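# Move finished pocketed block from vise to outfeed tray

## Task

Remove the finished block (the one with a pocket cut in its top) from the vise and set it down in the black outfeed tray, next to the part already lying there, resting flat with the pocket facing upward. It only counts if the block stays there by itself, with the gripper no longer holding it.

## Robot and tools

Robot: one six-joint arm (shoulder pan, shoulder lift, elbow, wrist 1, wrist 2, wrist 3) with a two-finger parallel gripper. Its base may sit slightly tilted on the table.

Frame: results use the scene frame. The origin is on the table surface straight below the arm base, +z is up, and +y lies to the left when facing along +x. Positions are in metres and orientations are quaternions in w,x,y,z order. At long reach the reported hand position can drift from the real one.

Gripper geometry: the fingers point along the gripper's +z axis and close along its x axis. end_effector_position is the point midway between the pads, and the fingertips extend 17.5 mm past it. A flat block projects about 9 cm from the last joint's axis toward the gripper's -y side and rotates with the hand. If only wrist 3 turns, the pad midpoint moves on a circle of 25 mm radius.

Tool execute_actions takes an "actions" list with at most one entry, plus an optional "pictures" boolean.
- An empty list sends nothing new. It reports the current state and includes camera images.
- A motion entry is {"rows": [...], "steps": n}. n is 8 to 15 and defaults to 15. Each control step lasts 1/30 s and uses one row. If there are fewer rows than steps, the last row repeats.
- A wait entry is {"steps": n} with n up to 300. It commands nothing and returns after n steps counted from the previous result, and your writing time is included in that count.
- Images come back only with an empty list or with "pictures": true.

Each row is a single list of 9 numbers for the one arm. The first six are absolute target joint angles in radians, in the order shoulder_pan, shoulder_lift, elbow, wrist_1, wrist_2, wrist_3, using the same values that Joint positions prints. Ranges: pan -3.142 to 3.142, lift -6.283 to 6.283, elbow 0.000 to 3.142, and each wrist -6.283 to 6.283. The true ends may differ by up to 0.010 rad. A call is refused, with nothing sent, if a target exceeds an end by more than 0.010 rad and is also farther out than that joint's last reported angle. A target beyond the real end is clipped to that end, and "joint sent to its limit" appears; the note may refer to an earlier action that is still running. The last three numbers are gripper settings, each in [-1, 1]: position, force_limit, speed.

Motion behaviour: commands are smoothed and lag by about 0.17 s. On every step each joint target is held within a fixed lead of the measured angle, 0.575 rad for pan, lift and elbow and 1.15 rad for the three wrists. If the targets would move the gripper more than 100 mm from where it is measured, all of them are pulled back toward the current angles. Big moves therefore take several calls, and a result may arrive before the arm has arrived. A result is captured 8 steps before the action finishes, and those last steps run while you compose the next reply. The simulation keeps running while you write, and the arm keeps heading for the last row sent until it has nearly stopped moving or a step is HELD.

Gripper numbers: position +1 means fully open (50 mm gap), the pads meet near -0.65, and -1 closes until something blocks the fingers. force_limit is the push per pad: about 20 N at -1, 102 N at 0 and 185 N at +1, and the actual force can exceed this by about 17 %. speed sets how fast the gap changes: 20 mm/s at -1, 85 at 0 and 150 at +1. After the fingers stop, new force or speed values only apply once position changes by at least 0.01. For a gentler grip, open first. position_measured is in counts, and the gap is roughly (250 - position_measured) x 0.202 mm.

object_status: 0 means moving; 1 means blocked while opening; 2 means blocked while closing, which is a proper grasp; 3 means the requested position was reached or the pads met, so usually nothing is held. Any new position value resets it to 0 until the fingers settle. A slipping or lost grip triggers an automatic re-close, except with force_limit -1, where the status stays at 2 even if the object has gone. Squeezing a fixed object that is off-centre weakens the grip over time.

Other result lines: Joint positions and Joint velocities (rad, rad/s, column order). Wrist force and Wrist torque [x y z] are given in the end effector's own axes and show contact, payload weight and inertia. They carry an offset of up to about 3.5 N and noise of up to about 1.4 N, saturate near 30 N, and cannot be zeroed. "no reading" is harmless. "joint command not followed" means a clearance check changed or blocked targets, and mounting blocks count as part of the arm. HELD flags steps where all or part of your row was not sent. MOTOR HOT appears from 70 °C, and at 85 °C an OVER-TEMPERATURE FAULT locks the brakes until the motors cool. Holding a load heats the motors.

Faults: the arm halts for 10 s and drops the rest of the call if contact torque reaches a joint's load limit (N m: pan 50.7, lift 50.7, elbow 26.3, each wrist 8.46, payload included) or if an external force on the arm, tool or held part reaches 150 N.

Tool zoom_image: camera is one of cam_high, cam_low, cam_wrist. region is [x0, y0, x1, y1] in pixels of that camera's latest 504x504 image, with (0,0) at the top left, spanning at most 504 by 504. It returns a magnified crop.

Cameras: cam_high sits overhead at about (1.04, 0.02, 1.18). cam_low sits near table height at about (1.52, -0.16, 0.08). cam_wrist is a fisheye mounted on the hand. Calibrations are supplied, but fixed cameras may be off by up to about 2.3 degrees and 9 mm.

Tool finished_scene: pass "scene" as the number of the current scene. It ends that scene permanently and reports whether the goal was met. Call it only after the block is released and resting in the tray.

Avoid: dropping the part, slamming or pushing hard, and knocking anything off the table, which is an outright failure. Occasionally a held part gets tugged or a loose object gets shoved, so confirm the grip (status 2) and check the final placement before ending the scene.

Each tool is called after "Call:" by a JSON object that holds its "api" and its "payload", one argument or row to a line.

## Session

Call:
{"api": "execute_actions", "payload": {
  "actions": []
}}

Scene clock: 0.00 s of 5400.00 s.
end_effector_position=(+0.4477, +0.2305, +0.3135) position_measured=3 object_status=3 end_effector_quat_wxyz=(-0.002, +0.902, +0.278, +0.332) end_effector_velocity=(-0.000, +0.000, -0.001) end_effector_angular_velocity=(+0.000, +0.002, +0.000)
Joint positions: [ 0.001 -1.751  1.428 -2.136 -1.503  1.131]
Joint velocities: [ 0.     0.001  0.001 -0.     0.    -0.   ]
Wrist force (N, on the end effector, along its own x y z axes, offset not removed): no reading
Wrist torque (N m, same axes, about the end effector's origin, offset not removed): no reading
camera_calibration (this result's frames):
cam_wrist: T_world_to_cam=[[0.603703, 0.528913, 0.596484, -0.576829], [0.313977, -0.845489, 0.431933, -0.0854707], [0.732776, -0.0734767, -0.676491, 0.0515529], [0, 0, 0, 1]] pos_world=[0.337293, 0.236616, 0.415862]

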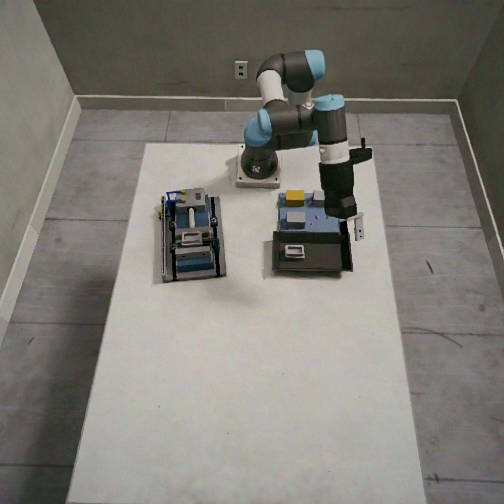

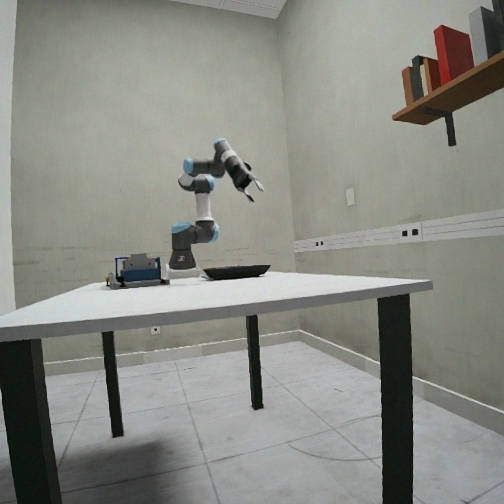

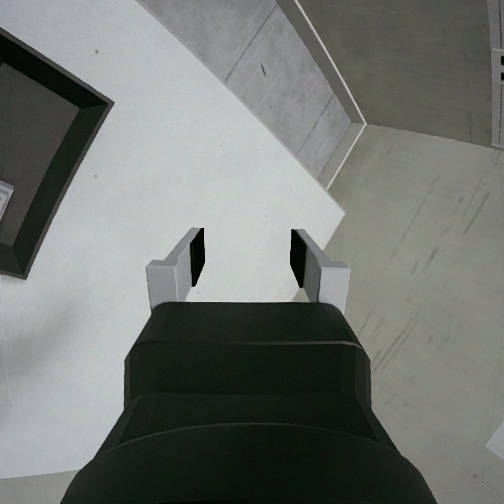

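Call:
{"api": "zoom_image", "payload": {
  "camera": "cam_high",
  "region": [140, 175, 260, 295]
}}

Call:
{"api": "zoom_image", "payload": {
  "camera": "cam_high",
  "region": [165, 215, 225, 275]
}}

Call:
{"api": "zoom_image", "payload": {
  "camera": "cam_high",
  "region": [265, 220, 365, 285]
}}

Call:
{"api": "zoom_image", "payload": {
  "camera": "cam_low",
  "region": [95, 240, 185, 295]
}}

Region (140, 175, 260, 295) of cam_high's 504x504 image, scaled by 4.200, with more detail than that image has.

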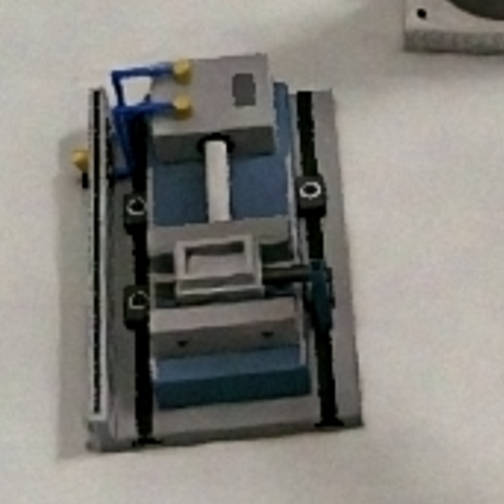

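Region (165, 215, 225, 275) of cam_high's 504x504 image, scaled by 8.400, with more detail than that image has.

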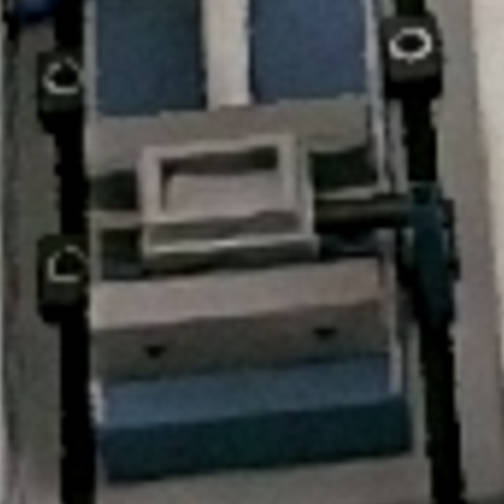

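Region (265, 220, 365, 285) of cam_high's 504x504 image, scaled by 5.040, with more detail than that image has; it fills the top 328 rows of this view, and the rest is white.

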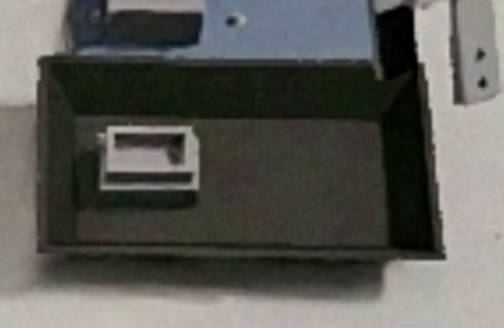

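Region (95, 240, 185, 295) of cam_low's 504x504 image, scaled by 5.600, with more detail than that image has.

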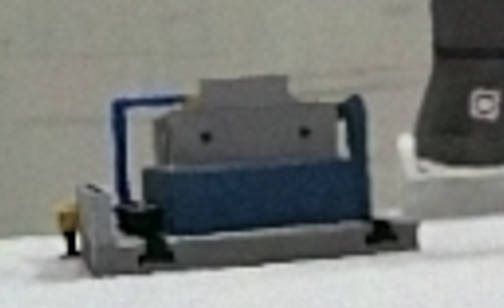

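Call:
{"api": "execute_actions", "payload": {
  "actions": [
    {"rows": [[-0.0129,-1.7482,1.4269,-2.1289,-1.5015,1.1222,1,0,0],[-0.0234,-1.7460,1.4260,-2.1235,-1.5004,1.1156,1,0,0],[-0.0366,-1.7434,1.4249,-2.1168,-1.4990,1.1073,1,0,0],[-0.0523,-1.7402,1.4236,-2.1088,-1.4974,1.0973,1,0,0],[-0.0705,-1.7365,1.4221,-2.0996,-1.4954,1.0859,1,0,0],[-0.0909,-1.7324,1.4205,-2.0891,-1.4933,1.0730,1,0,0],[-0.1135,-1.7278,1.4186,-2.0776,-1.4909,1.0587,1,0,0],[-0.1381,-1.7228,1.4166,-2.0651,-1.4883,1.0432,1,0,0],[-0.1646,-1.7174,1.4144,-2.0515,-1.4855,1.0265,1,0,0],[-0.1929,-1.7117,1.4121,-2.0371,-1.4825,1.0086,1,0,0],[-0.2227,-1.7056,1.4097,-2.0219,-1.4794,0.9899,1,0,0],[-0.2541,-1.6993,1.4071,-2.0059,-1.4760,0.9701,1,0,0],[-0.2867,-1.6927,1.4044,-1.9893,-1.4726,0.9495,1,0,0],[-0.3207,-1.6858,1.4016,-1.9720,-1.4690,0.9280,1,0,0],[-0.3557,-1.6787,1.3988,-1.9541,-1.4653,0.9059,1,0,0]], "steps": 15}
  ]
}}

Call:
{"api": "execute_actions", "payload": {
  "actions": [
    {"rows": [[-0.3915,-1.6714,1.3958,-1.9358,-1.4615,0.8833,1,0,0],[-0.4282,-1.6639,1.3928,-1.9171,-1.4576,0.8602,1,0,0],[-0.4657,-1.6563,1.3897,-1.8980,-1.4537,0.8365,1,0,0],[-0.5036,-1.6487,1.3866,-1.8787,-1.4497,0.8126,1,0,0],[-0.5420,-1.6409,1.3835,-1.8591,-1.4456,0.7884,1,0,0],[-0.5806,-1.6330,1.3803,-1.8394,-1.4415,0.7640,1,0,0],[-0.6193,-1.6252,1.3772,-1.8197,-1.4375,0.7396,1,0,0],[-0.6580,-1.6174,1.3740,-1.8000,-1.4334,0.7152,1,0,0],[-0.6966,-1.6095,1.3708,-1.7803,-1.4293,0.6908,1,0,0],[-0.7350,-1.6017,1.3677,-1.7607,-1.4252,0.6666,1,0,0],[-0.7729,-1.5941,1.3646,-1.7414,-1.4212,0.6427,1,0,0],[-0.8104,-1.5865,1.3615,-1.7223,-1.4173,0.6190,1,0,0],[-0.8471,-1.5790,1.3585,-1.7036,-1.4134,0.5959,1,0,0],[-0.8829,-1.5717,1.3555,-1.6853,-1.4096,0.5733,1,0,0],[-0.9179,-1.5646,1.3527,-1.6674,-1.4059,0.5512,1,0,0]], "steps": 15}
  ]
}}

Call:
{"api": "execute_actions", "payload": {
  "actions": [
    {"rows": [[-0.9519,-1.5577,1.3499,-1.6501,-1.4023,0.5297,1,0,0],[-0.9845,-1.5511,1.3472,-1.6335,-1.3989,0.5091,1,0,0],[-1.0159,-1.5448,1.3446,-1.6175,-1.3955,0.4893,1,0,0],[-1.0457,-1.5387,1.3422,-1.6023,-1.3924,0.4706,1,0,0],[-1.0740,-1.5330,1.3399,-1.5879,-1.3894,0.4527,1,0,0],[-1.1005,-1.5276,1.3377,-1.5743,-1.3866,0.4360,1,0,0],[-1.1251,-1.5226,1.3357,-1.5618,-1.3840,0.4205,1,0,0],[-1.1477,-1.5180,1.3338,-1.5503,-1.3816,0.4062,1,0,0],[-1.1681,-1.5139,1.3322,-1.5398,-1.3795,0.3933,1,0,0],[-1.1863,-1.5102,1.3307,-1.5306,-1.3775,0.3819,1,0,0],[-1.2020,-1.5070,1.3294,-1.5226,-1.3759,0.3719,1,0,0],[-1.2152,-1.5044,1.3283,-1.5159,-1.3745,0.3636,1,0,0],[-1.2257,-1.5022,1.3274,-1.5105,-1.3734,0.3570,1,0,0],[-1.2333,-1.5007,1.3268,-1.5066,-1.3726,0.3522,1,0,0],[-1.2396,-1.4994,1.3263,-1.5034,-1.3719,0.3482,1,0,0]], "steps": 15}
  ]
}}

Call:
{"api": "execute_actions", "payload": {
  "actions": [
    {"steps": 26}
  ],
  "pictures": true
}}

Scene clock: 6.33 s of 5400.00 s.
end_effector_position=(+0.4533, +0.2165, +0.3046) position_measured=3 object_status=3 end_effector_quat_wxyz=(+0.008, +0.907, +0.275, +0.319) end_effector_velocity=(+0.051, -0.134, -0.083) end_effector_angular_velocity=(-0.214, +0.206, -0.135)
Joint positions: [-0.038 -1.743  1.425 -2.116 -1.499  1.106]
Joint velocities: [-0.364  0.078 -0.03   0.194  0.04  -0.237]
Wrist force (N, on the end effector, along its own x y z axes, offset not removed): [1.0 -2.1 0.7]
Wrist torque (N m, same axes, about the end effector's origin, offset not removed): [-0.33 -0.14 -0.06]
Steps of this call (steps 1 to 90: nothing new was sent; then 3.10 s passed at rest; steps 91 to 97: the first 7 steps of this action). Readings (joint positions | what the end effector reports):
91: [0.000 -1.751 1.428 -2.136 -1.503 1.131] | position_measured=3 object_status=3
92: [-0.001 -1.751 1.428 -2.136 -1.502 1.130] | position_measured=3 object_status=3
94: [-0.010 -1.749 1.427 -2.131 -1.502 1.124] | position_measured=3 object_status=3
97: the state above

Scene clock: 6.83 s of 5400.00 s.
end_effector_position=(+0.4750, +0.0672, +0.2307) position_measured=3 object_status=3 end_effector_quat_wxyz=(+0.068, +0.952, +0.234, +0.186) end_effector_velocity=(-0.027, -0.410, -0.164) end_effector_angular_velocity=(-0.216, +0.652, -0.405)
Joint positions: [-0.424 -1.662  1.392 -1.914 -1.457  0.856]
Joint velocities: [-1.054  0.216 -0.087  0.541  0.112 -0.669]
Wrist force (N, on the end effector, along its own x y z axes, offset not removed): [2.7 -0.2 0.3]
Wrist torque (N m, same axes, about the end effector's origin, offset not removed): [-0.05 -0.44 -0.09]
Steps of this call (steps 1 to 8: the last 8 steps of your previous action; steps 9 to 15: the first 7 steps of this action). Readings (joint positions | what the end effector reports):
9: [-0.228 -1.703 1.409 -2.015 -1.478 0.982] | position_measured=3 object_status=3
10: [-0.258 -1.697 1.406 -2.000 -1.475 0.963] | position_measured=3 object_status=3
12: [-0.321 -1.684 1.401 -1.967 -1.468 0.922] | position_measured=3 object_status=3
15: the state above

Scene clock: 7.33 s of 5400.00 s.
end_effector_position=(+0.4092, -0.1224, +0.1719) position_measured=3 object_status=3 end_effector_quat_wxyz=(+0.042, +0.989, +0.135, +0.038) end_effector_velocity=(-0.187, -0.276, -0.060) end_effector_angular_velocity=(+0.218, +0.376, -0.427)
Joint positions: [-0.968 -1.553  1.348 -1.638 -1.4    0.515]
Joint velocities: [-0.942  0.187 -0.075  0.468  0.094 -0.577]
Wrist force (N, on the end effector, along its own x y z axes, offset not removed): [0.3 0.0 2.0]
Wrist torque (N m, same axes, about the end effector's origin, offset not removed): [-0.05 -0.08 0.01]
Steps of this call (steps 1 to 8: the last 8 steps of your previous action; steps 9 to 15: the first 7 steps of this action). Readings (joint positions | what the end effector reports):
9: [-0.759 -1.594 1.365 -1.743 -1.421 0.645] | position_measured=3 object_status=3
10: [-0.796 -1.587 1.362 -1.724 -1.417 0.622] | position_measured=3 object_status=3
12: [-0.867 -1.573 1.356 -1.688 -1.410 0.577] | position_measured=3 object_status=3
15: the state above

Scene clock: 8.20 s of 5400.00 s.
end_effector_position=(+0.3490, -0.1915, +0.1599) position_measured=3 object_status=3 end_effector_quat_wxyz=(-0.002, +0.997, +0.072, +0.001) end_effector_velocity=(-0.001, -0.001, -0.000) end_effector_angular_velocity=(+0.002, -0.000, -0.005)
Joint positions: [-1.239 -1.5    1.326 -1.504 -1.372  0.349]
Joint velocities: [-0.006  0.002 -0.001  0.002  0.002 -0.002]
Wrist force (N, on the end effector, along its own x y z axes, offset not removed): [0.9 0.0 0.2]
Wrist torque (N m, same axes, about the end effector's origin, offset not removed): [-0.04 -0.16 -0.01]
Kept back: nothing.
Steps of this call (steps 1 to 8: the last 8 steps of your previous action; steps 9 to 26: the robot went on to your last target). Readings (joint positions | what the end effector reports):
1: [-0.999 -1.546 1.345 -1.622 -1.396 0.495] | position_measured=3 object_status=3
2: [-1.029 -1.541 1.343 -1.607 -1.393 0.477] | position_measured=3 object_status=3
4: [-1.083 -1.530 1.339 -1.580 -1.388 0.444] | position_measured=3 object_status=3
8: [-1.168 -1.513 1.332 -1.539 -1.379 0.392] | position_measured=3 object_status=3
26: the state above
camera_calibration (this result's frames):
cam_wrist: T_world_to_cam=[[0.983683, 0.179747, 0.00771019, -0.30773], [0.1689, -0.937386, 0.304599, -0.291502], [0.0619782, -0.298326, -0.95245, 0.224071], [0, 0, 0, 1]] pos_world=[0.338056, -0.15109, 0.304581]

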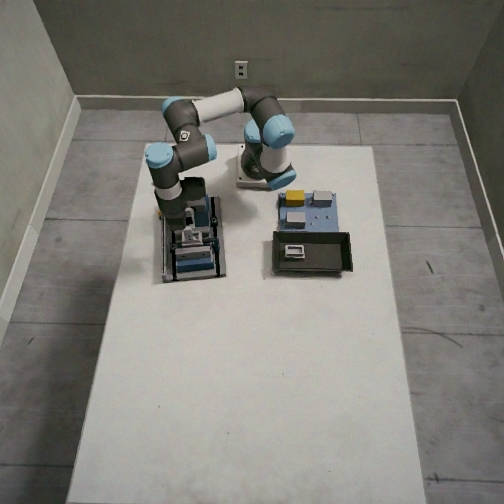

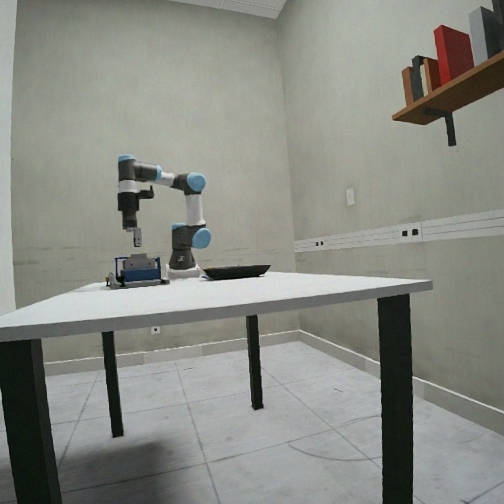

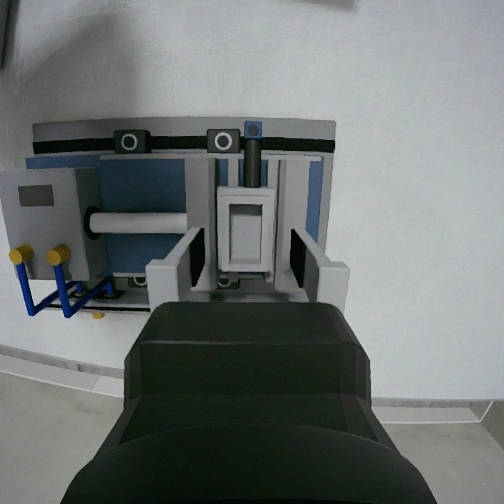

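Call:
{"api": "zoom_image", "payload": {
  "camera": "cam_wrist",
  "region": [185, 170, 315, 300]
}}

Call:
{"api": "zoom_image", "payload": {
  "camera": "cam_low",
  "region": [118, 230, 158, 270]
}}

Region (185, 170, 315, 300) of cam_wrist's 504x504 image, scaled by 3.877, with more detail than that image has.

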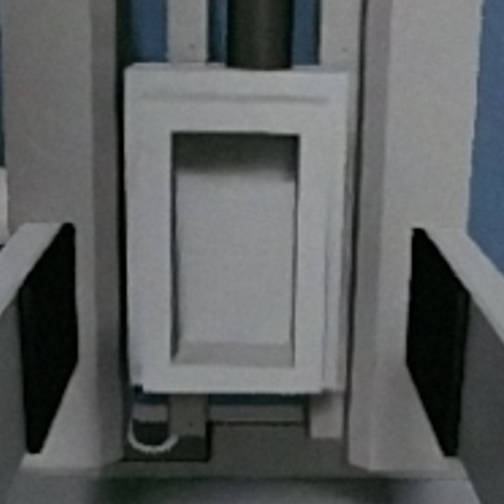

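Region (118, 230, 158, 270) of cam_low's 504x504 image, scaled by 12.600, with more detail than that image has.

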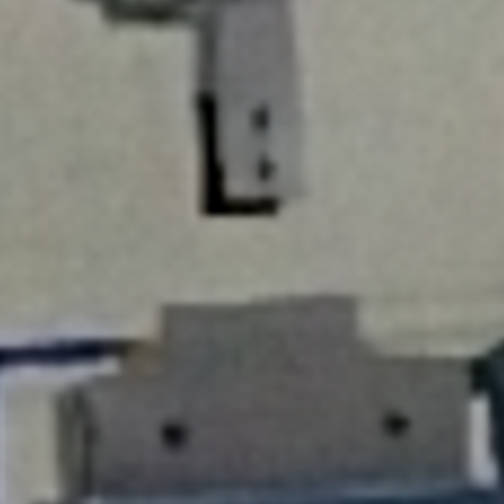

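Call:
{"api": "execute_actions", "payload": {
  "actions": [
    {"rows": [[-1.2389,-1.5001,1.3348,-1.5114,-1.3720,0.3497,1,0,0],[-1.2380,-1.5008,1.3444,-1.5205,-1.3721,0.3514,1,0,0],[-1.2368,-1.5015,1.3567,-1.5322,-1.3723,0.3535,1,0,0],[-1.2354,-1.5020,1.3708,-1.5461,-1.3724,0.3559,1,0,0],[-1.2338,-1.5022,1.3861,-1.5616,-1.3726,0.3585,1,0,0],[-1.2320,-1.5020,1.4020,-1.5780,-1.3728,0.3612,1,0,0],[-1.2300,-1.5013,1.4178,-1.5949,-1.3730,0.3638,1,0,0],[-1.2280,-1.5001,1.4331,-1.6117,-1.3733,0.3663,1,0,0],[-1.2259,-1.4986,1.4473,-1.6279,-1.3735,0.3686,1,0,0],[-1.2239,-1.4967,1.4601,-1.6431,-1.3737,0.3706,1,0,0],[-1.2221,-1.4947,1.4712,-1.6565,-1.3738,0.3723,1,0,0],[-1.2205,-1.4928,1.4803,-1.6679,-1.3740,0.3737,1,0,0],[-1.2193,-1.4911,1.4872,-1.6766,-1.3741,0.3747,1,0,0],[-1.2185,-1.4900,1.4915,-1.6822,-1.3742,0.3754,1,0,0],[-1.2182,-1.4896,1.4930,-1.6842,-1.3742,0.3756,1,0,0]], "steps": 15}
  ]
}}

Call:
{"api": "execute_actions", "payload": {
  "actions": [
    {"steps": 24}
  ],
  "pictures": true
}}

Call:
{"api": "zoom_image", "payload": {
  "camera": "cam_wrist",
  "region": [185, 170, 315, 300]
}}

Call:
{"api": "zoom_image", "payload": {
  "camera": "cam_low",
  "region": [118, 230, 158, 270]
}}

Scene clock: 14.20 s of 5400.00 s.
end_effector_position=(+0.3485, -0.1915, +0.1535) position_measured=3 object_status=3 end_effector_quat_wxyz=(-0.002, +0.997, +0.071, +0.001) end_effector_velocity=(-0.003, +0.002, -0.063) end_effector_angular_velocity=(-0.003, +0.001, -0.020)
Joint positions: [-1.237 -1.501  1.358 -1.535 -1.372  0.354]
Joint velocities: [ 0.033 -0.007  0.305 -0.307 -0.006  0.054]
Wrist force (N, on the end effector, along its own x y z axes, offset not removed): [2.1 -0.4 0.8]
Wrist torque (N m, same axes, about the end effector's origin, offset not removed): [-0.11 -0.39 -0.05]
Steps of this call (steps 1 to 30: the robot went on to your last target; steps 31 to 90: nothing new was sent; then 2.77 s passed at rest; steps 91 to 97: the first 7 steps of this action). Readings (joint positions | what the end effector reports):
91: [-1.240 -1.499 1.326 -1.503 -1.372 0.348] | position_measured=3 object_status=3
92: [-1.240 -1.499 1.327 -1.504 -1.372 0.348] | position_measured=3 object_status=3
94: [-1.239 -1.500 1.334 -1.511 -1.372 0.349] | position_measured=3 object_status=3
97: the state above

Scene clock: 15.00 s of 5400.00 s.
end_effector_position=(+0.3477, -0.1907, +0.1221) position_measured=3 object_status=3 end_effector_quat_wxyz=(-0.002, +0.998, +0.069, +0.001) end_effector_velocity=(-0.000, +0.000, -0.001) end_effector_angular_velocity=(+0.000, +0.000, +0.001)
Joint positions: [-1.218 -1.49   1.492 -1.683 -1.374  0.376]
Joint velocities: [ 0.001  0.001  0.005 -0.006 -0.    -0.001]
Wrist force (N, on the end effector, along its own x y z axes, offset not removed): [1.8 0.5 1.4]
Wrist torque (N m, same axes, about the end effector's origin, offset not removed): [0.02 -0.34 0.03]
Kept back: nothing.
Steps of this call (steps 1 to 8: the last 8 steps of your previous action; steps 9 to 24: the robot went on to your last target). Readings (joint positions | what the end effector reports):
1: [-1.235 -1.501 1.369 -1.546 -1.372 0.356] | position_measured=3 object_status=3
2: [-1.234 -1.501 1.381 -1.559 -1.372 0.358] | position_measured=3 object_status=3
4: [-1.231 -1.500 1.407 -1.586 -1.373 0.362] | position_measured=3 object_status=3
8: [-1.224 -1.495 1.454 -1.639 -1.374 0.370] | position_measured=3 object_status=3
24: the state above
camera_calibration (this result's frames):
cam_wrist: T_world_to_cam=[[0.984749, 0.173814, 0.00762094, -0.307858], [0.163286, -0.938447, 0.304394, -0.277265], [0.0600598, -0.298507, -0.952516, 0.189022], [0, 0, 0, 1]] pos_world=[0.337084, -0.150264, 0.26679]

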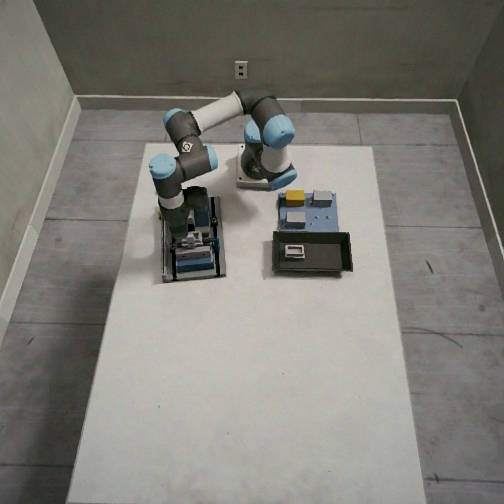

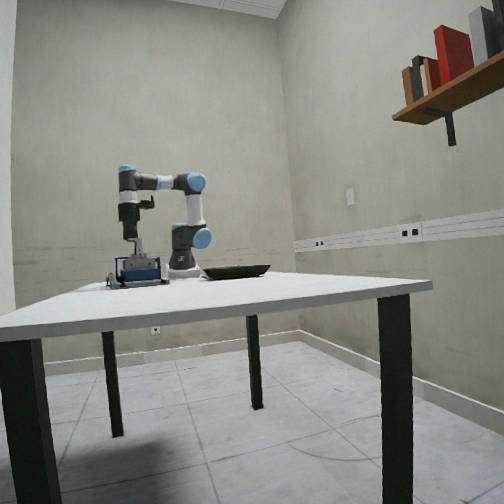

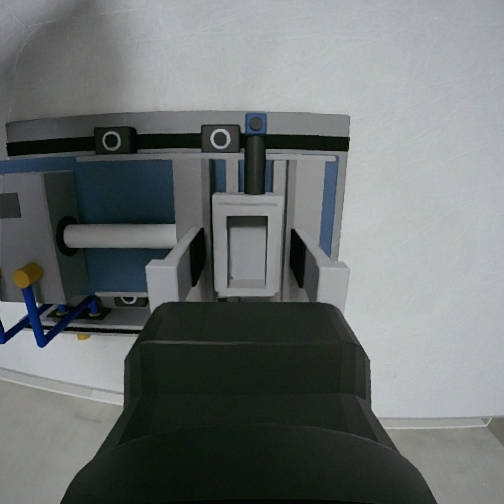

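Region (185, 170, 315, 300) of cam_wrist's 504x504 image, scaled by 3.877, with more detail than that image has.

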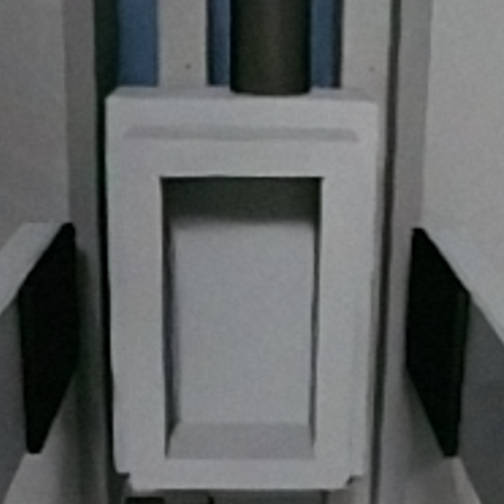

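Region (118, 230, 158, 270) of cam_low's 504x504 image, scaled by 12.600, with more detail than that image has.

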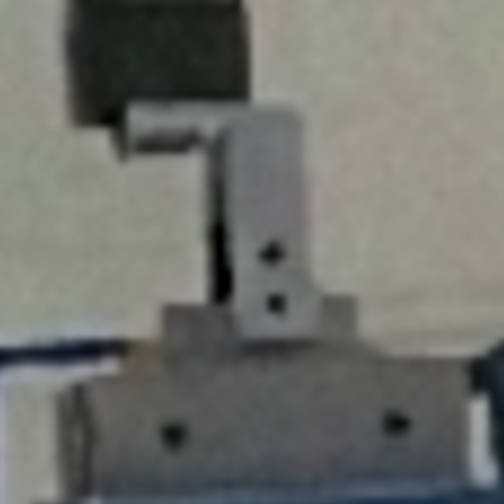

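Call:
{"api": "execute_actions", "payload": {
  "actions": [
    {"rows": [[-1.2182,-1.4896,1.4930,-1.6842,-1.3742,0.3756,-1,0,-0.2]], "steps": 15}
  ]
}}

Call:
{"api": "execute_actions", "payload": {
  "actions": [
    {"steps": 12}
  ]
}}

Scene clock: 16.13 s of 5400.00 s.
end_effector_position=(+0.3477, -0.1907, +0.1219) position_measured=78 object_status=0 end_effector_quat_wxyz=(-0.002, +0.998, +0.069, +0.001) end_effector_velocity=(+0.000, +0.000, +0.000) end_effector_angular_velocity=(+0.000, -0.000, +0.001)
Joint positions: [-1.218 -1.49   1.493 -1.684 -1.374  0.376]
Joint velocities: [ 0.    -0.    -0.     0.     0.    -0.001]
Wrist force (N, on the end effector, along its own x y z axes, offset not removed): [2.4 -0.1 0.0]
Wrist torque (N m, same axes, about the end effector's origin, offset not removed): [-0.01 -0.48 -0.06]
Steps of this call (steps 1 to 15: the robot went on to your last target; steps 16 to 27: nothing new was sent; steps 28 to 34: the first 7 steps of this action). Readings (joint positions | what the end effector reports):
28: [-1.218 -1.490 1.493 -1.684 -1.374 0.376] | position_measured=7 object_status=0
29: [-1.218 -1.490 1.493 -1.684 -1.374 0.376] | position_measured=19 object_status=0
31: [-1.218 -1.490 1.493 -1.684 -1.374 0.376] | position_measured=43 object_status=0
34: the state above

Scene clock: 16.53 s of 5400.00 s.
end_effector_position=(+0.3477, -0.1907, +0.1219) position_measured=98 object_status=2 end_effector_quat_wxyz=(-0.002, +0.998, +0.069, +0.001) end_effector_velocity=(+0.000, +0.000, +0.000) end_effector_angular_velocity=(-0.001, -0.001, +0.001)
Joint positions: [-1.218 -1.49   1.493 -1.684 -1.374  0.376]
Joint velocities: [-0.    -0.001 -0.     0.     0.001 -0.001]
Wrist force (N, on the end effector, along its own x y z axes, offset not removed): [1.5 0.2 0.2]
Wrist torque (N m, same axes, about the end effector's origin, offset not removed): [0.06 -0.31 0.02]
Kept back: nothing.
Steps of this call (steps 1 to 8: the last 8 steps of your previous action; steps 9 to 12: the robot went on to your last target). Readings (joint positions | what the end effector reports):
1: [-1.218 -1.490 1.493 -1.684 -1.374 0.376] | position_measured=90 object_status=0
2: [-1.218 -1.490 1.493 -1.684 -1.374 0.376] | position_measured=98 object_status=0
4: [-1.218 -1.490 1.493 -1.684 -1.374 0.376] | position_measured=98 object_status=0
8: [-1.218 -1.490 1.493 -1.684 -1.374 0.376] | position_measured=98 object_status=2
12: the state above

Call:
{"api": "execute_actions", "payload": {
  "actions": [
    {"rows": [[-1.2184,-1.4899,1.4917,-1.6826,-1.3742,0.3754,-1,0,-0.2],[-1.2190,-1.4907,1.4880,-1.6779,-1.3741,0.3748,-1,0,-0.2],[-1.2200,-1.4919,1.4820,-1.6705,-1.3740,0.3738,-1,0,-0.2],[-1.2213,-1.4934,1.4739,-1.6606,-1.3739,0.3725,-1,0,-0.2],[-1.2229,-1.4952,1.4638,-1.6485,-1.3737,0.3709,-1,0,-0.2],[-1.2248,-1.4970,1.4519,-1.6344,-1.3735,0.3690,-1,0,-0.2],[-1.2269,-1.4989,1.4384,-1.6185,-1.3733,0.3669,-1,0,-0.2],[-1.2292,-1.5007,1.4234,-1.6013,-1.3730,0.3646,-1,0,-0.2],[-1.2316,-1.5023,1.4071,-1.5828,-1.3728,0.3622,-1,0,-0.2],[-1.2341,-1.5037,1.3896,-1.5634,-1.3725,0.3597,-1,0,-0.2],[-1.2368,-1.5048,1.3712,-1.5434,-1.3722,0.3570,-1,0,-0.2],[-1.2395,-1.5056,1.3521,-1.5230,-1.3719,0.3543,-1,0,-0.2],[-1.2405,-1.5061,1.3332,-1.5032,-1.3720,0.3534,-1,0,-0.2],[-1.2383,-1.5066,1.3153,-1.4847,-1.3726,0.3562,-1,0,-0.2],[-1.2332,-1.5071,1.2985,-1.4677,-1.3738,0.3620,-1,0,-0.2]], "steps": 15}
  ]
}}

Call:
{"api": "execute_actions", "payload": {
  "actions": [
    {"rows": [[-1.2247,-1.5074,1.2834,-1.4527,-1.3756,0.3716,-1,0,-0.2],[-1.2135,-1.5078,1.2700,-1.4397,-1.3778,0.3841,-1,0,-0.2],[-1.1994,-1.5082,1.2588,-1.4291,-1.3807,0.3997,-1,0,-0.2],[-1.1826,-1.5089,1.2500,-1.4211,-1.3840,0.4183,-1,0,-0.2],[-1.1632,-1.5097,1.2440,-1.4161,-1.3877,0.4398,-1,0,-0.2],[-1.1413,-1.5108,1.2412,-1.4140,-1.3920,0.4640,-1,0,-0.2],[-1.1169,-1.5122,1.2418,-1.4154,-1.3966,0.4908,-1,0,-0.2],[-1.0902,-1.5141,1.2462,-1.4203,-1.4016,0.5201,-1,0,-0.2],[-1.0612,-1.5165,1.2547,-1.4292,-1.4071,0.5520,-1,0,-0.2],[-1.0304,-1.5192,1.2657,-1.4403,-1.4128,0.5857,-1,0,-0.2],[-0.9980,-1.5221,1.2772,-1.4520,-1.4188,0.6212,-1,0,-0.2],[-0.9643,-1.5250,1.2892,-1.4642,-1.4251,0.6582,-1,0,-0.2],[-0.9292,-1.5281,1.3017,-1.4769,-1.4317,0.6966,-1,0,-0.2],[-0.8931,-1.5313,1.3145,-1.4900,-1.4384,0.7363,-1,0,-0.2],[-0.8561,-1.5346,1.3277,-1.5034,-1.4453,0.7768,-1,0,-0.2]], "steps": 15}
  ]
}}

Call:
{"api": "execute_actions", "payload": {
  "actions": [
    {"rows": [[-0.8182,-1.5379,1.3412,-1.5171,-1.4524,0.8184,-1,0,-0.2],[-0.7795,-1.5413,1.3550,-1.5311,-1.4596,0.8608,-1,0,-0.2],[-0.7404,-1.5447,1.3689,-1.5452,-1.4669,0.9037,-1,0,-0.2],[-0.7007,-1.5482,1.3830,-1.5596,-1.4743,0.9472,-1,0,-0.2],[-0.6609,-1.5517,1.3972,-1.5740,-1.4817,0.9909,-1,0,-0.2],[-0.6209,-1.5553,1.4114,-1.5885,-1.4892,1.0348,-1,0,-0.2],[-0.5809,-1.5588,1.4256,-1.6030,-1.4967,1.0786,-1,0,-0.2],[-0.5411,-1.5623,1.4398,-1.6174,-1.5041,1.1223,-1,0,-0.2],[-0.5014,-1.5658,1.4539,-1.6318,-1.5115,1.1658,-1,0,-0.2],[-0.4623,-1.5692,1.4678,-1.6459,-1.5188,1.2087,-1,0,-0.2],[-0.4236,-1.5726,1.4816,-1.6599,-1.5260,1.2511,-1,0,-0.2],[-0.3857,-1.5759,1.4951,-1.6736,-1.5331,1.2927,-1,0,-0.2],[-0.3487,-1.5792,1.5083,-1.6870,-1.5400,1.3332,-1,0,-0.2],[-0.3126,-1.5824,1.5211,-1.7001,-1.5467,1.3729,-1,0,-0.2],[-0.2775,-1.5855,1.5336,-1.7128,-1.5533,1.4114,-1,0,-0.2]], "steps": 15}
  ]
}}

Call:
{"api": "execute_actions", "payload": {
  "actions": [
    {"rows": [[-0.2438,-1.5884,1.5456,-1.7250,-1.5596,1.4483,-1,0,-0.2],[-0.2114,-1.5913,1.5571,-1.7367,-1.5656,1.4838,-1,0,-0.2],[-0.1806,-1.5940,1.5681,-1.7478,-1.5713,1.5175,-1,0,-0.2],[-0.1514,-1.5966,1.5785,-1.7584,-1.5768,1.5496,-1,0,-0.2],[-0.1240,-1.5990,1.5882,-1.7683,-1.5819,1.5796,-1,0,-0.2],[-0.0986,-1.6012,1.5972,-1.7775,-1.5866,1.6074,-1,0,-0.2],[-0.0753,-1.6032,1.6055,-1.7859,-1.5910,1.6330,-1,0,-0.2],[-0.0542,-1.6051,1.6130,-1.7936,-1.5949,1.6562,-1,0,-0.2],[-0.0355,-1.6068,1.6197,-1.8004,-1.5984,1.6767,-1,0,-0.2],[-0.0192,-1.6082,1.6255,-1.8063,-1.6015,1.6945,-1,0,-0.2],[-0.0056,-1.6094,1.6303,-1.8112,-1.6040,1.7094,-1,0,-0.2],[0.0053,-1.6103,1.6342,-1.8151,-1.6060,1.7214,-1,0,-0.2],[0.0131,-1.6110,1.6370,-1.8179,-1.6075,1.7299,-1,0,-0.2],[0.0179,-1.6115,1.6387,-1.8197,-1.6084,1.7353,-1,0,-0.2],[0.0196,-1.6116,1.6393,-1.8203,-1.6087,1.7371,-1,0,-0.2]], "steps": 15}
  ]
}}

Call:
{"api": "execute_actions", "payload": {
  "actions": [
    {"steps": 22}
  ],
  "pictures": true
}}

Scene clock: 24.77 s of 5400.00 s.
end_effector_position=(+0.3477, -0.1906, +0.1257) position_measured=98 object_status=2 end_effector_quat_wxyz=(-0.002, +0.998, +0.069, +0.001) end_effector_velocity=(-0.001, -0.001, +0.048) end_effector_angular_velocity=(-0.000, +0.002, -0.001)
Joint positions: [-1.22  -1.492  1.478 -1.666 -1.374  0.373]
Joint velocities: [-0.031 -0.034 -0.184  0.224  0.002 -0.03 ]
Wrist force (N, on the end effector, along its own x y z axes, offset not removed): [1.8 1.8 2.0]
Wrist torque (N m, same axes, about the end effector's origin, offset not removed): [0.26 -0.30 -0.02]
Steps of this call (steps 1 to 15: the robot went on to your last target; steps 16 to 90: nothing new was sent; then 5.00 s passed at rest; steps 91 to 97: the first 7 steps of this action). Readings (joint positions | what the end effector reports):
91: [-1.218 -1.490 1.493 -1.684 -1.374 0.376] | position_measured=98 object_status=2
92: [-1.218 -1.490 1.493 -1.684 -1.374 0.376] | position_measured=98 object_status=2
94: [-1.218 -1.490 1.491 -1.681 -1.374 0.375] | position_measured=98 object_status=2
97: the state above

Scene clock: 25.27 s of 5400.00 s.
end_effector_position=(+0.3564, -0.1759, +0.1699) position_measured=98 object_status=2 end_effector_quat_wxyz=(-0.003, +0.998, +0.065, -0.003) end_effector_velocity=(+0.067, +0.123, +0.054) end_effector_angular_velocity=(+0.014, +0.052, -0.052)
Joint positions: [-1.197 -1.508  1.281 -1.451 -1.381  0.403]
Joint velocities: [ 0.379 -0.022 -0.295  0.283 -0.078  0.429]
Wrist force (N, on the end effector, along its own x y z axes, offset not removed): [1.0 0.6 1.6]
Wrist torque (N m, same axes, about the end effector's origin, offset not removed): [-0.01 -0.25 -0.07]
Steps of this call (steps 1 to 8: the last 8 steps of your previous action; steps 9 to 15: the first 7 steps of this action). Readings (joint positions | what the end effector reports):
9: [-1.235 -1.504 1.366 -1.539 -1.373 0.360] | position_measured=98 object_status=2
10: [-1.233 -1.505 1.350 -1.521 -1.373 0.361] | position_measured=98 object_status=2
12: [-1.226 -1.506 1.319 -1.489 -1.375 0.371] | position_measured=98 object_status=2
15: the state above

Scene clock: 25.77 s of 5400.00 s.
end_effector_position=(+0.3988, -0.0481, +0.1538) position_measured=98 object_status=2 end_effector_quat_wxyz=(-0.003, +0.999, +0.041, -0.020) end_effector_velocity=(+0.050, +0.356, -0.063) end_effector_angular_velocity=(-0.032, +0.035, -0.111)
Joint positions: [-0.785 -1.542  1.358 -1.535 -1.461  0.862]
Joint velocities: [ 1.106 -0.098  0.382 -0.392 -0.206  1.211]
Wrist force (N, on the end effector, along its own x y z axes, offset not removed): [2.1 1.4 2.0]
Wrist torque (N m, same axes, about the end effector's origin, offset not removed): [0.20 -0.36 -0.09]
Steps of this call (steps 1 to 8: the last 8 steps of your previous action; steps 9 to 15: the first 7 steps of this action). Readings (joint positions | what the end effector reports):
9: [-0.993 -1.524 1.289 -1.464 -1.421 0.632] | position_measured=98 object_status=2
10: [-0.961 -1.526 1.299 -1.475 -1.428 0.667] | position_measured=98 object_status=2
12: [-0.894 -1.532 1.321 -1.497 -1.440 0.742] | position_measured=98 object_status=2
15: the state above

Scene clock: 26.27 s of 5400.00 s.
end_effector_position=(+0.3801, +0.1301, +0.1322) position_measured=98 object_status=2 end_effector_quat_wxyz=(+0.002, +1.000, +0.012, -0.012) end_effector_velocity=(-0.104, +0.285, -0.017) end_effector_angular_velocity=(+0.009, -0.078, -0.085)
Joint positions: [-0.229 -1.591  1.553 -1.734 -1.564  1.47 ]
Joint velocities: [ 0.933 -0.08   0.322 -0.326 -0.168  1.   ]
Wrist force (N, on the end effector, along its own x y z axes, offset not removed): [1.3 -1.5 3.3]
Wrist torque (N m, same axes, about the end effector's origin, offset not removed): [-0.22 -0.23 -0.02]
Steps of this call (steps 1 to 8: the last 8 steps of your previous action; steps 9 to 15: the first 7 steps of this action). Readings (joint positions | what the end effector reports):
9: [-0.439 -1.572 1.480 -1.659 -1.526 1.242] | position_measured=98 object_status=2
10: [-0.402 -1.576 1.493 -1.672 -1.533 1.283] | position_measured=98 object_status=2
12: [-0.329 -1.582 1.518 -1.698 -1.546 1.361] | position_measured=98 object_status=2
15: the state above

Scene clock: 27.00 s of 5400.00 s.
end_effector_position=(+0.3447, +0.2020, +0.1299) position_measured=98 object_status=2 end_effector_quat_wxyz=(-0.002, +1.000, -0.000, +0.001) end_effector_velocity=(-0.002, +0.003, -0.000) end_effector_angular_velocity=(+0.002, +0.001, +0.000)
Joint positions: [ 0.018 -1.611  1.639 -1.82  -1.608  1.735]
Joint velocities: [ 0.011  0.     0.004 -0.003 -0.001  0.011]
Wrist force (N, on the end effector, along its own x y z axes, offset not removed): [0.5 -0.1 2.9]
Wrist torque (N m, same axes, about the end effector's origin, offset not removed): [-0.03 -0.11 -0.03]
Kept back: nothing.
Steps of this call (steps 1 to 8: the last 8 steps of your previous action; steps 9 to 22: the robot went on to your last target). Readings (joint positions | what the end effector reports):
1: [-0.198 -1.593 1.564 -1.744 -1.570 1.503] | position_measured=98 object_status=2
2: [-0.169 -1.596 1.574 -1.755 -1.575 1.534] | position_measured=98 object_status=2
4: [-0.117 -1.600 1.592 -1.773 -1.584 1.591] | position_measured=98 object_status=2
8: [-0.039 -1.607 1.619 -1.800 -1.598 1.675] | position_measured=98 object_status=2
22: the state above
camera_calibration (this result's frames):
cam_wrist: T_world_to_cam=[[0.999326, 0.0360452, 0.00697587, -0.350339], [0.032216, -0.952048, 0.304248, 0.137301], [0.017608, -0.303818, -0.952567, 0.329591], [0, 0, 0, 1]] pos_world=[0.339876, 0.243481, 0.274628]

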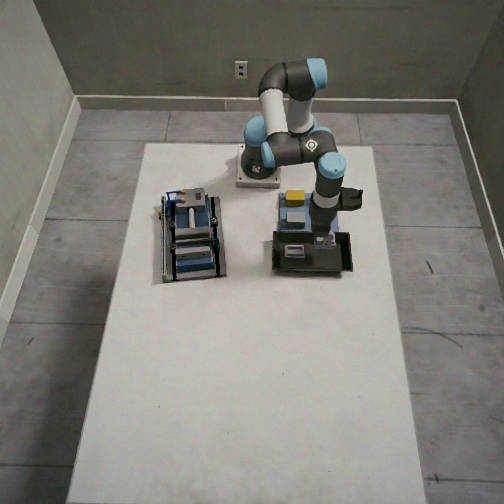

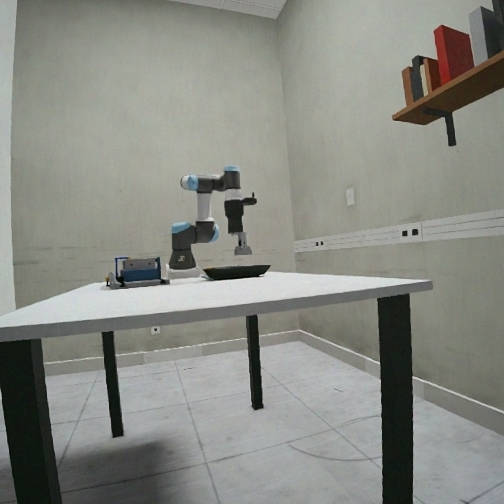

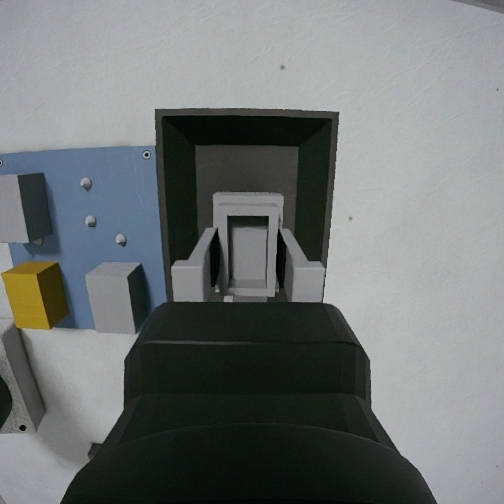

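Call:
{"api": "execute_actions", "payload": {
  "actions": []
}}

Scene clock: 29.37 s of 5400.00 s.
end_effector_position=(+0.3445, +0.2024, +0.1299) position_measured=98 object_status=2 end_effector_quat_wxyz=(-0.002, +1.000, -0.000, +0.001) end_effector_velocity=(-0.000, -0.000, -0.000) end_effector_angular_velocity=(-0.002, -0.000, +0.000)
Joint positions: [ 0.02  -1.612  1.639 -1.82  -1.609  1.737]
Joint velocities: [ 0.001 -0.     0.     0.    -0.002  0.001]
Wrist force (N, on the end effector, along its own x y z axes, offset not removed): [3.0 1.7 1.9]
Wrist torque (N m, same axes, about the end effector's origin, offset not removed): [0.21 -0.56 -0.07]
Kept back: nothing.
Steps of this call (steps 1 to 30: the robot went on to your last target; steps 31 to 71: nothing new was sent). Readings (joint positions | what the end effector reports):
1: [0.018 -1.611 1.639 -1.820 -1.608 1.736] | position_measured=98 object_status=2
2: [0.019 -1.612 1.639 -1.820 -1.609 1.736] | position_measured=98 object_status=2
4: [0.019 -1.612 1.639 -1.820 -1.609 1.737] | position_measured=98 object_status=2
8: [0.019 -1.612 1.639 -1.820 -1.609 1.737] | position_measured=98 object_status=2
71: the state above
The arm was judged still, so your last target was given up. Only a new action makes it travel on or press farther. Fingers that are still opening or closing keep moving.
camera_calibration (this result's frames):
cam_wrist: T_world_to_cam=[[0.999329, 0.0359256, 0.00715311, -0.350083], [0.0320501, -0.952083, 0.304154, 0.13779], [0.0177373, -0.303721, -0.952596, 0.329666], [0, 0, 0, 1]] pos_world=[0.339584, 0.243891, 0.274633]

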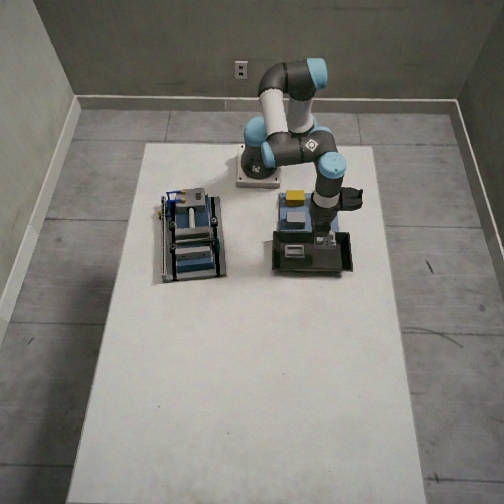

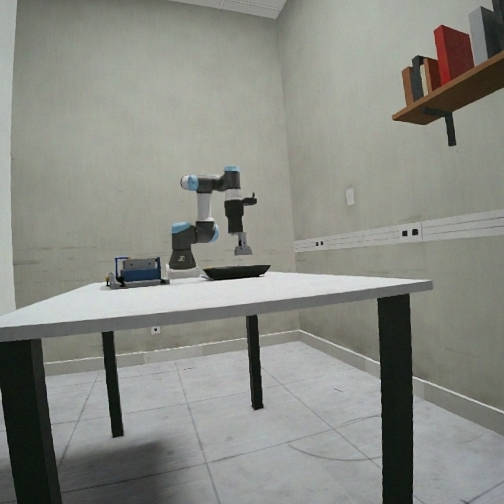

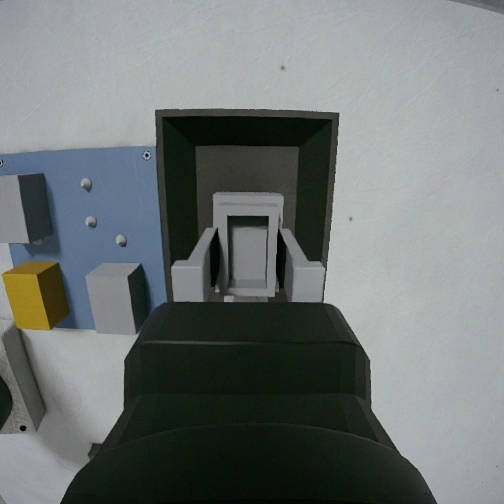

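Call:
{"api": "execute_actions", "payload": {
  "actions": [
    {"rows": [[0.0196,-1.6114,1.6402,-1.8214,-1.6087,1.7371,-1,0,-0.2],[0.0195,-1.6107,1.6427,-1.8246,-1.6087,1.7370,-1,0,-0.2],[0.0193,-1.6096,1.6467,-1.8297,-1.6086,1.7368,-1,0,-0.2],[0.0191,-1.6082,1.6521,-1.8366,-1.6086,1.7367,-1,0,-0.2],[0.0189,-1.6063,1.6588,-1.8451,-1.6086,1.7364,-1,0,-0.2],[0.0186,-1.6040,1.6665,-1.8551,-1.6085,1.7362,-1,0,-0.2],[0.0183,-1.6012,1.6751,-1.8665,-1.6084,1.7358,-1,0,-0.2],[0.0180,-1.5981,1.6846,-1.8791,-1.6083,1.7355,-1,0,-0.2],[0.0176,-1.5945,1.6946,-1.8928,-1.6083,1.7351,-1,0,-0.2],[0.0172,-1.5905,1.7052,-1.9073,-1.6082,1.7347,-1,0,-0.2],[0.0168,-1.5862,1.7161,-1.9226,-1.6081,1.7343,-1,0,-0.2],[0.0164,-1.5814,1.7272,-1.9385,-1.6080,1.7339,-1,0,-0.2],[0.0159,-1.5763,1.7385,-1.9549,-1.6079,1.7335,-1,0,-0.2],[0.0155,-1.5708,1.7497,-1.9716,-1.6078,1.7330,-1,0,-0.2],[0.0150,-1.5650,1.7607,-1.9884,-1.6077,1.7325,-1,0,-0.2]], "steps": 15}
  ]
}}

Call:
{"api": "execute_actions", "payload": {
  "actions": [
    {"rows": [[0.0145,-1.5590,1.7715,-2.0053,-1.6076,1.7321,-1,0,-0.2],[0.0141,-1.5528,1.7820,-2.0220,-1.6075,1.7316,-1,0,-0.2],[0.0137,-1.5464,1.7921,-2.0384,-1.6074,1.7312,-1,0,-0.2],[0.0132,-1.5400,1.8017,-2.0544,-1.6073,1.7308,-1,0,-0.2],[0.0128,-1.5337,1.8107,-2.0698,-1.6072,1.7304,-1,0,-0.2],[0.0124,-1.5274,1.8192,-2.0845,-1.6071,1.7300,-1,0,-0.2],[0.0121,-1.5214,1.8269,-2.0983,-1.6071,1.7296,-1,0,-0.2],[0.0117,-1.5157,1.8339,-2.1110,-1.6070,1.7293,-1,0,-0.2],[0.0114,-1.5104,1.8401,-2.1225,-1.6069,1.7289,-1,0,-0.2],[0.0112,-1.5057,1.8455,-2.1327,-1.6068,1.7287,-1,0,-0.2],[0.0109,-1.5015,1.8500,-2.1414,-1.6068,1.7284,-1,0,-0.2],[0.0107,-1.4982,1.8537,-2.1484,-1.6068,1.7283,-1,0,-0.2],[0.0106,-1.4956,1.8563,-2.1536,-1.6067,1.7281,-1,0,-0.2],[0.0105,-1.4941,1.8579,-2.1568,-1.6067,1.7280,-1,0,-0.2],[0.0105,-1.4935,1.8585,-2.1579,-1.6067,1.7280,-1,0,-0.2]], "steps": 15}
  ]
}}

Call:
{"api": "execute_actions", "payload": {
  "actions": [
    {"steps": 16}
  ],
  "pictures": true
}}

Scene clock: 33.80 s of 5400.00 s.
end_effector_position=(+0.3445, +0.2024, +0.1271) position_measured=98 object_status=2 end_effector_quat_wxyz=(-0.002, +1.000, -0.000, +0.001) end_effector_velocity=(+0.001, +0.000, -0.034) end_effector_angular_velocity=(+0.000, -0.002, +0.002)
Joint positions: [ 0.019 -1.609  1.649 -1.833 -1.609  1.737]
Joint velocities: [-0.005  0.035  0.123 -0.16   0.001 -0.007]
Wrist force (N, on the end effector, along its own x y z axes, offset not removed): [0.2 -1.1 2.2]
Wrist torque (N m, same axes, about the end effector's origin, offset not removed): [-0.16 -0.02 0.05]
Steps of this call (steps 1 to 90: nothing new was sent; then 1.20 s passed at rest; steps 91 to 97: the first 7 steps of this action). Readings (joint positions | what the end effector reports):
91: [0.020 -1.612 1.639 -1.820 -1.609 1.737] | position_measured=98 object_status=2
92: [0.020 -1.612 1.639 -1.820 -1.609 1.737] | position_measured=98 object_status=2
94: [0.020 -1.611 1.641 -1.822 -1.609 1.737] | position_measured=98 object_status=2
97: the state above

Scene clock: 34.30 s of 5400.00 s.
end_effector_position=(+0.3449, +0.2026, +0.0863) position_measured=98 object_status=2 end_effector_quat_wxyz=(-0.002, +1.000, -0.000, +0.001) end_effector_velocity=(+0.000, +0.001, -0.098) end_effector_angular_velocity=(+0.002, +0.001, +0.002)
Joint positions: [ 0.014 -1.551  1.781 -2.022 -1.607  1.732]
Joint velocities: [-0.012  0.175  0.283 -0.458  0.004 -0.013]
Wrist force (N, on the end effector, along its own x y z axes, offset not removed): [0.7 -0.1 2.8]
Wrist torque (N m, same axes, about the end effector's origin, offset not removed): [-0.04 -0.15 -0.02]
Steps of this call (steps 1 to 8: the last 8 steps of your previous action; steps 9 to 15: the first 7 steps of this action). Readings (joint positions | what the end effector reports):
9: [0.017 -1.583 1.719 -1.929 -1.608 1.734] | position_measured=98 object_status=2
10: [0.016 -1.578 1.730 -1.944 -1.608 1.734] | position_measured=98 object_status=2
12: [0.015 -1.568 1.750 -1.975 -1.608 1.733] | position_measured=98 object_status=2
15: the state above

Scene clock: 34.83 s of 5400.00 s.
end_effector_position=(+0.3446, +0.2027, +0.0583) position_measured=98 object_status=2 end_effector_quat_wxyz=(-0.002, +1.000, +0.000, +0.001) end_effector_velocity=(-0.000, -0.000, -0.007) end_effector_angular_velocity=(+0.000, +0.000, -0.001)
Joint positions: [ 0.011 -1.495  1.856 -2.154 -1.607  1.728]
Joint velocities: [-0.002  0.015  0.018 -0.033  0.001 -0.001]
Wrist force (N, on the end effector, along its own x y z axes, offset not removed): [2.3 0.1 3.3]
Wrist torque (N m, same axes, about the end effector's origin, offset not removed): [0.09 -0.44 -0.03]
Kept back: nothing.
Steps of this call (steps 1 to 8: the last 8 steps of your previous action; steps 9 to 16: the robot went on to your last target). Readings (joint positions | what the end effector reports):
1: [0.014 -1.545 1.790 -2.038 -1.607 1.731] | position_measured=98 object_status=2
2: [0.013 -1.539 1.799 -2.053 -1.607 1.731] | position_measured=98 object_status=2
4: [0.013 -1.528 1.815 -2.080 -1.607 1.730] | position_measured=98 object_status=2
8: [0.011 -1.509 1.840 -2.124 -1.607 1.729] | position_measured=98 object_status=2
16: the state above
camera_calibration (this result's frames):
cam_wrist: T_world_to_cam=[[0.999322, 0.0361228, 0.00716205, -0.349753], [0.0322351, -0.952075, 0.304161, 0.159764], [0.017806, -0.303724, -0.952594, 0.261492], [0, 0, 0, 1]] pos_world=[0.339709, 0.244163, 0.203007]

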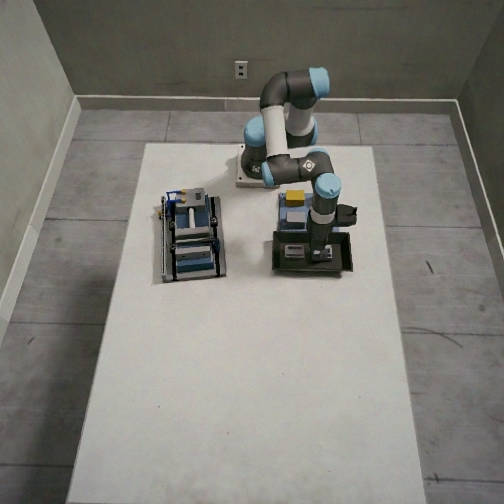

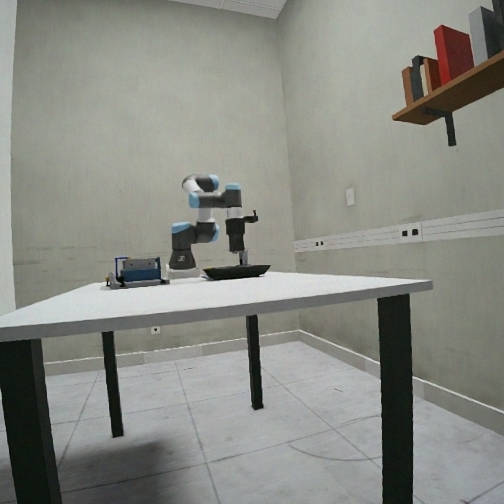

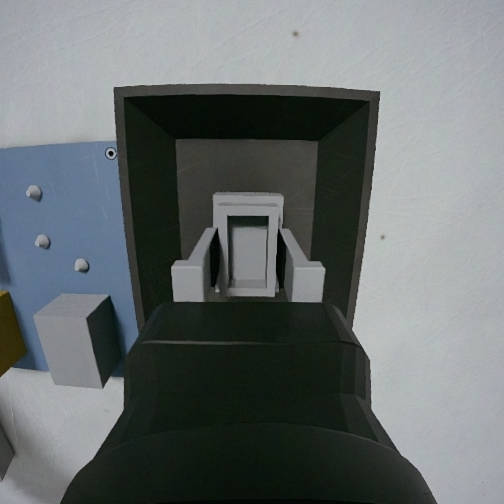

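Call:
{"api": "execute_actions", "payload": {
  "actions": [
    {"rows": [[0.0103,-1.4899,1.8619,-2.1649,-1.6067,1.7278,-1,0,-0.2]], "steps": 15}
  ]
}}

Call:
{"api": "execute_actions", "payload": {
  "actions": [
    {"steps": 8}
  ]
}}

Scene clock: 35.30 s of 5400.00 s.
end_effector_position=(+0.3446, +0.2027, +0.0563) position_measured=98 object_status=2 end_effector_quat_wxyz=(-0.002, +1.000, +0.000, +0.001) end_effector_velocity=(+0.000, -0.000, -0.003) end_effector_angular_velocity=(+0.001, +0.000, -0.002)
Joint positions: [ 0.01  -1.491  1.861 -2.163 -1.607  1.728]
Joint velocities: [-0.002  0.008  0.007 -0.015  0.001 -0.   ]
Wrist force (N, on the end effector, along its own x y z axes, offset not removed): [0.3 0.9 2.8]
Wrist torque (N m, same axes, about the end effector's origin, offset not removed): [0.15 -0.11 -0.01]
Steps of this call (steps 1 to 7: the robot went on to your last target; steps 8 to 14: the first 7 steps of this action). Readings (joint positions | what the end effector reports):
8: [0.011 -1.494 1.858 -2.157 -1.607 1.728] | position_measured=98 object_status=2
9: [0.010 -1.493 1.859 -2.158 -1.607 1.728] | position_measured=98 object_status=2
11: [0.010 -1.492 1.860 -2.161 -1.607 1.728] | position_measured=98 object_status=2
14: the state above

Scene clock: 35.57 s of 5400.00 s.
end_effector_position=(+0.3446, +0.2027, +0.0559) position_measured=98 object_status=2 end_effector_quat_wxyz=(-0.002, +1.000, +0.000, +0.001) end_effector_velocity=(+0.000, +0.001, +0.000) end_effector_angular_velocity=(+0.003, -0.002, -0.000)
Joint positions: [ 0.01  -1.49   1.862 -2.165 -1.607  1.728]
Joint velocities: [ 0.     0.     0.    -0.003  0.002  0.   ]
Wrist force (N, on the end effector, along its own x y z axes, offset not removed): [1.7 -0.1 1.9]
Wrist torque (N m, same axes, about the end effector's origin, offset not removed): [-0.05 -0.31 0.03]
Kept back: nothing.
Steps of this call (steps 1 to 8: the last 8 steps of your previous action). Readings (joint positions | what the end effector reports):
1: [0.010 -1.491 1.861 -2.163 -1.607 1.728] | position_measured=98 object_status=2
2: [0.010 -1.490 1.861 -2.164 -1.607 1.728] | position_measured=98 object_status=2
4: [0.010 -1.490 1.862 -2.164 -1.607 1.728] | position_measured=98 object_status=2
8: the state above


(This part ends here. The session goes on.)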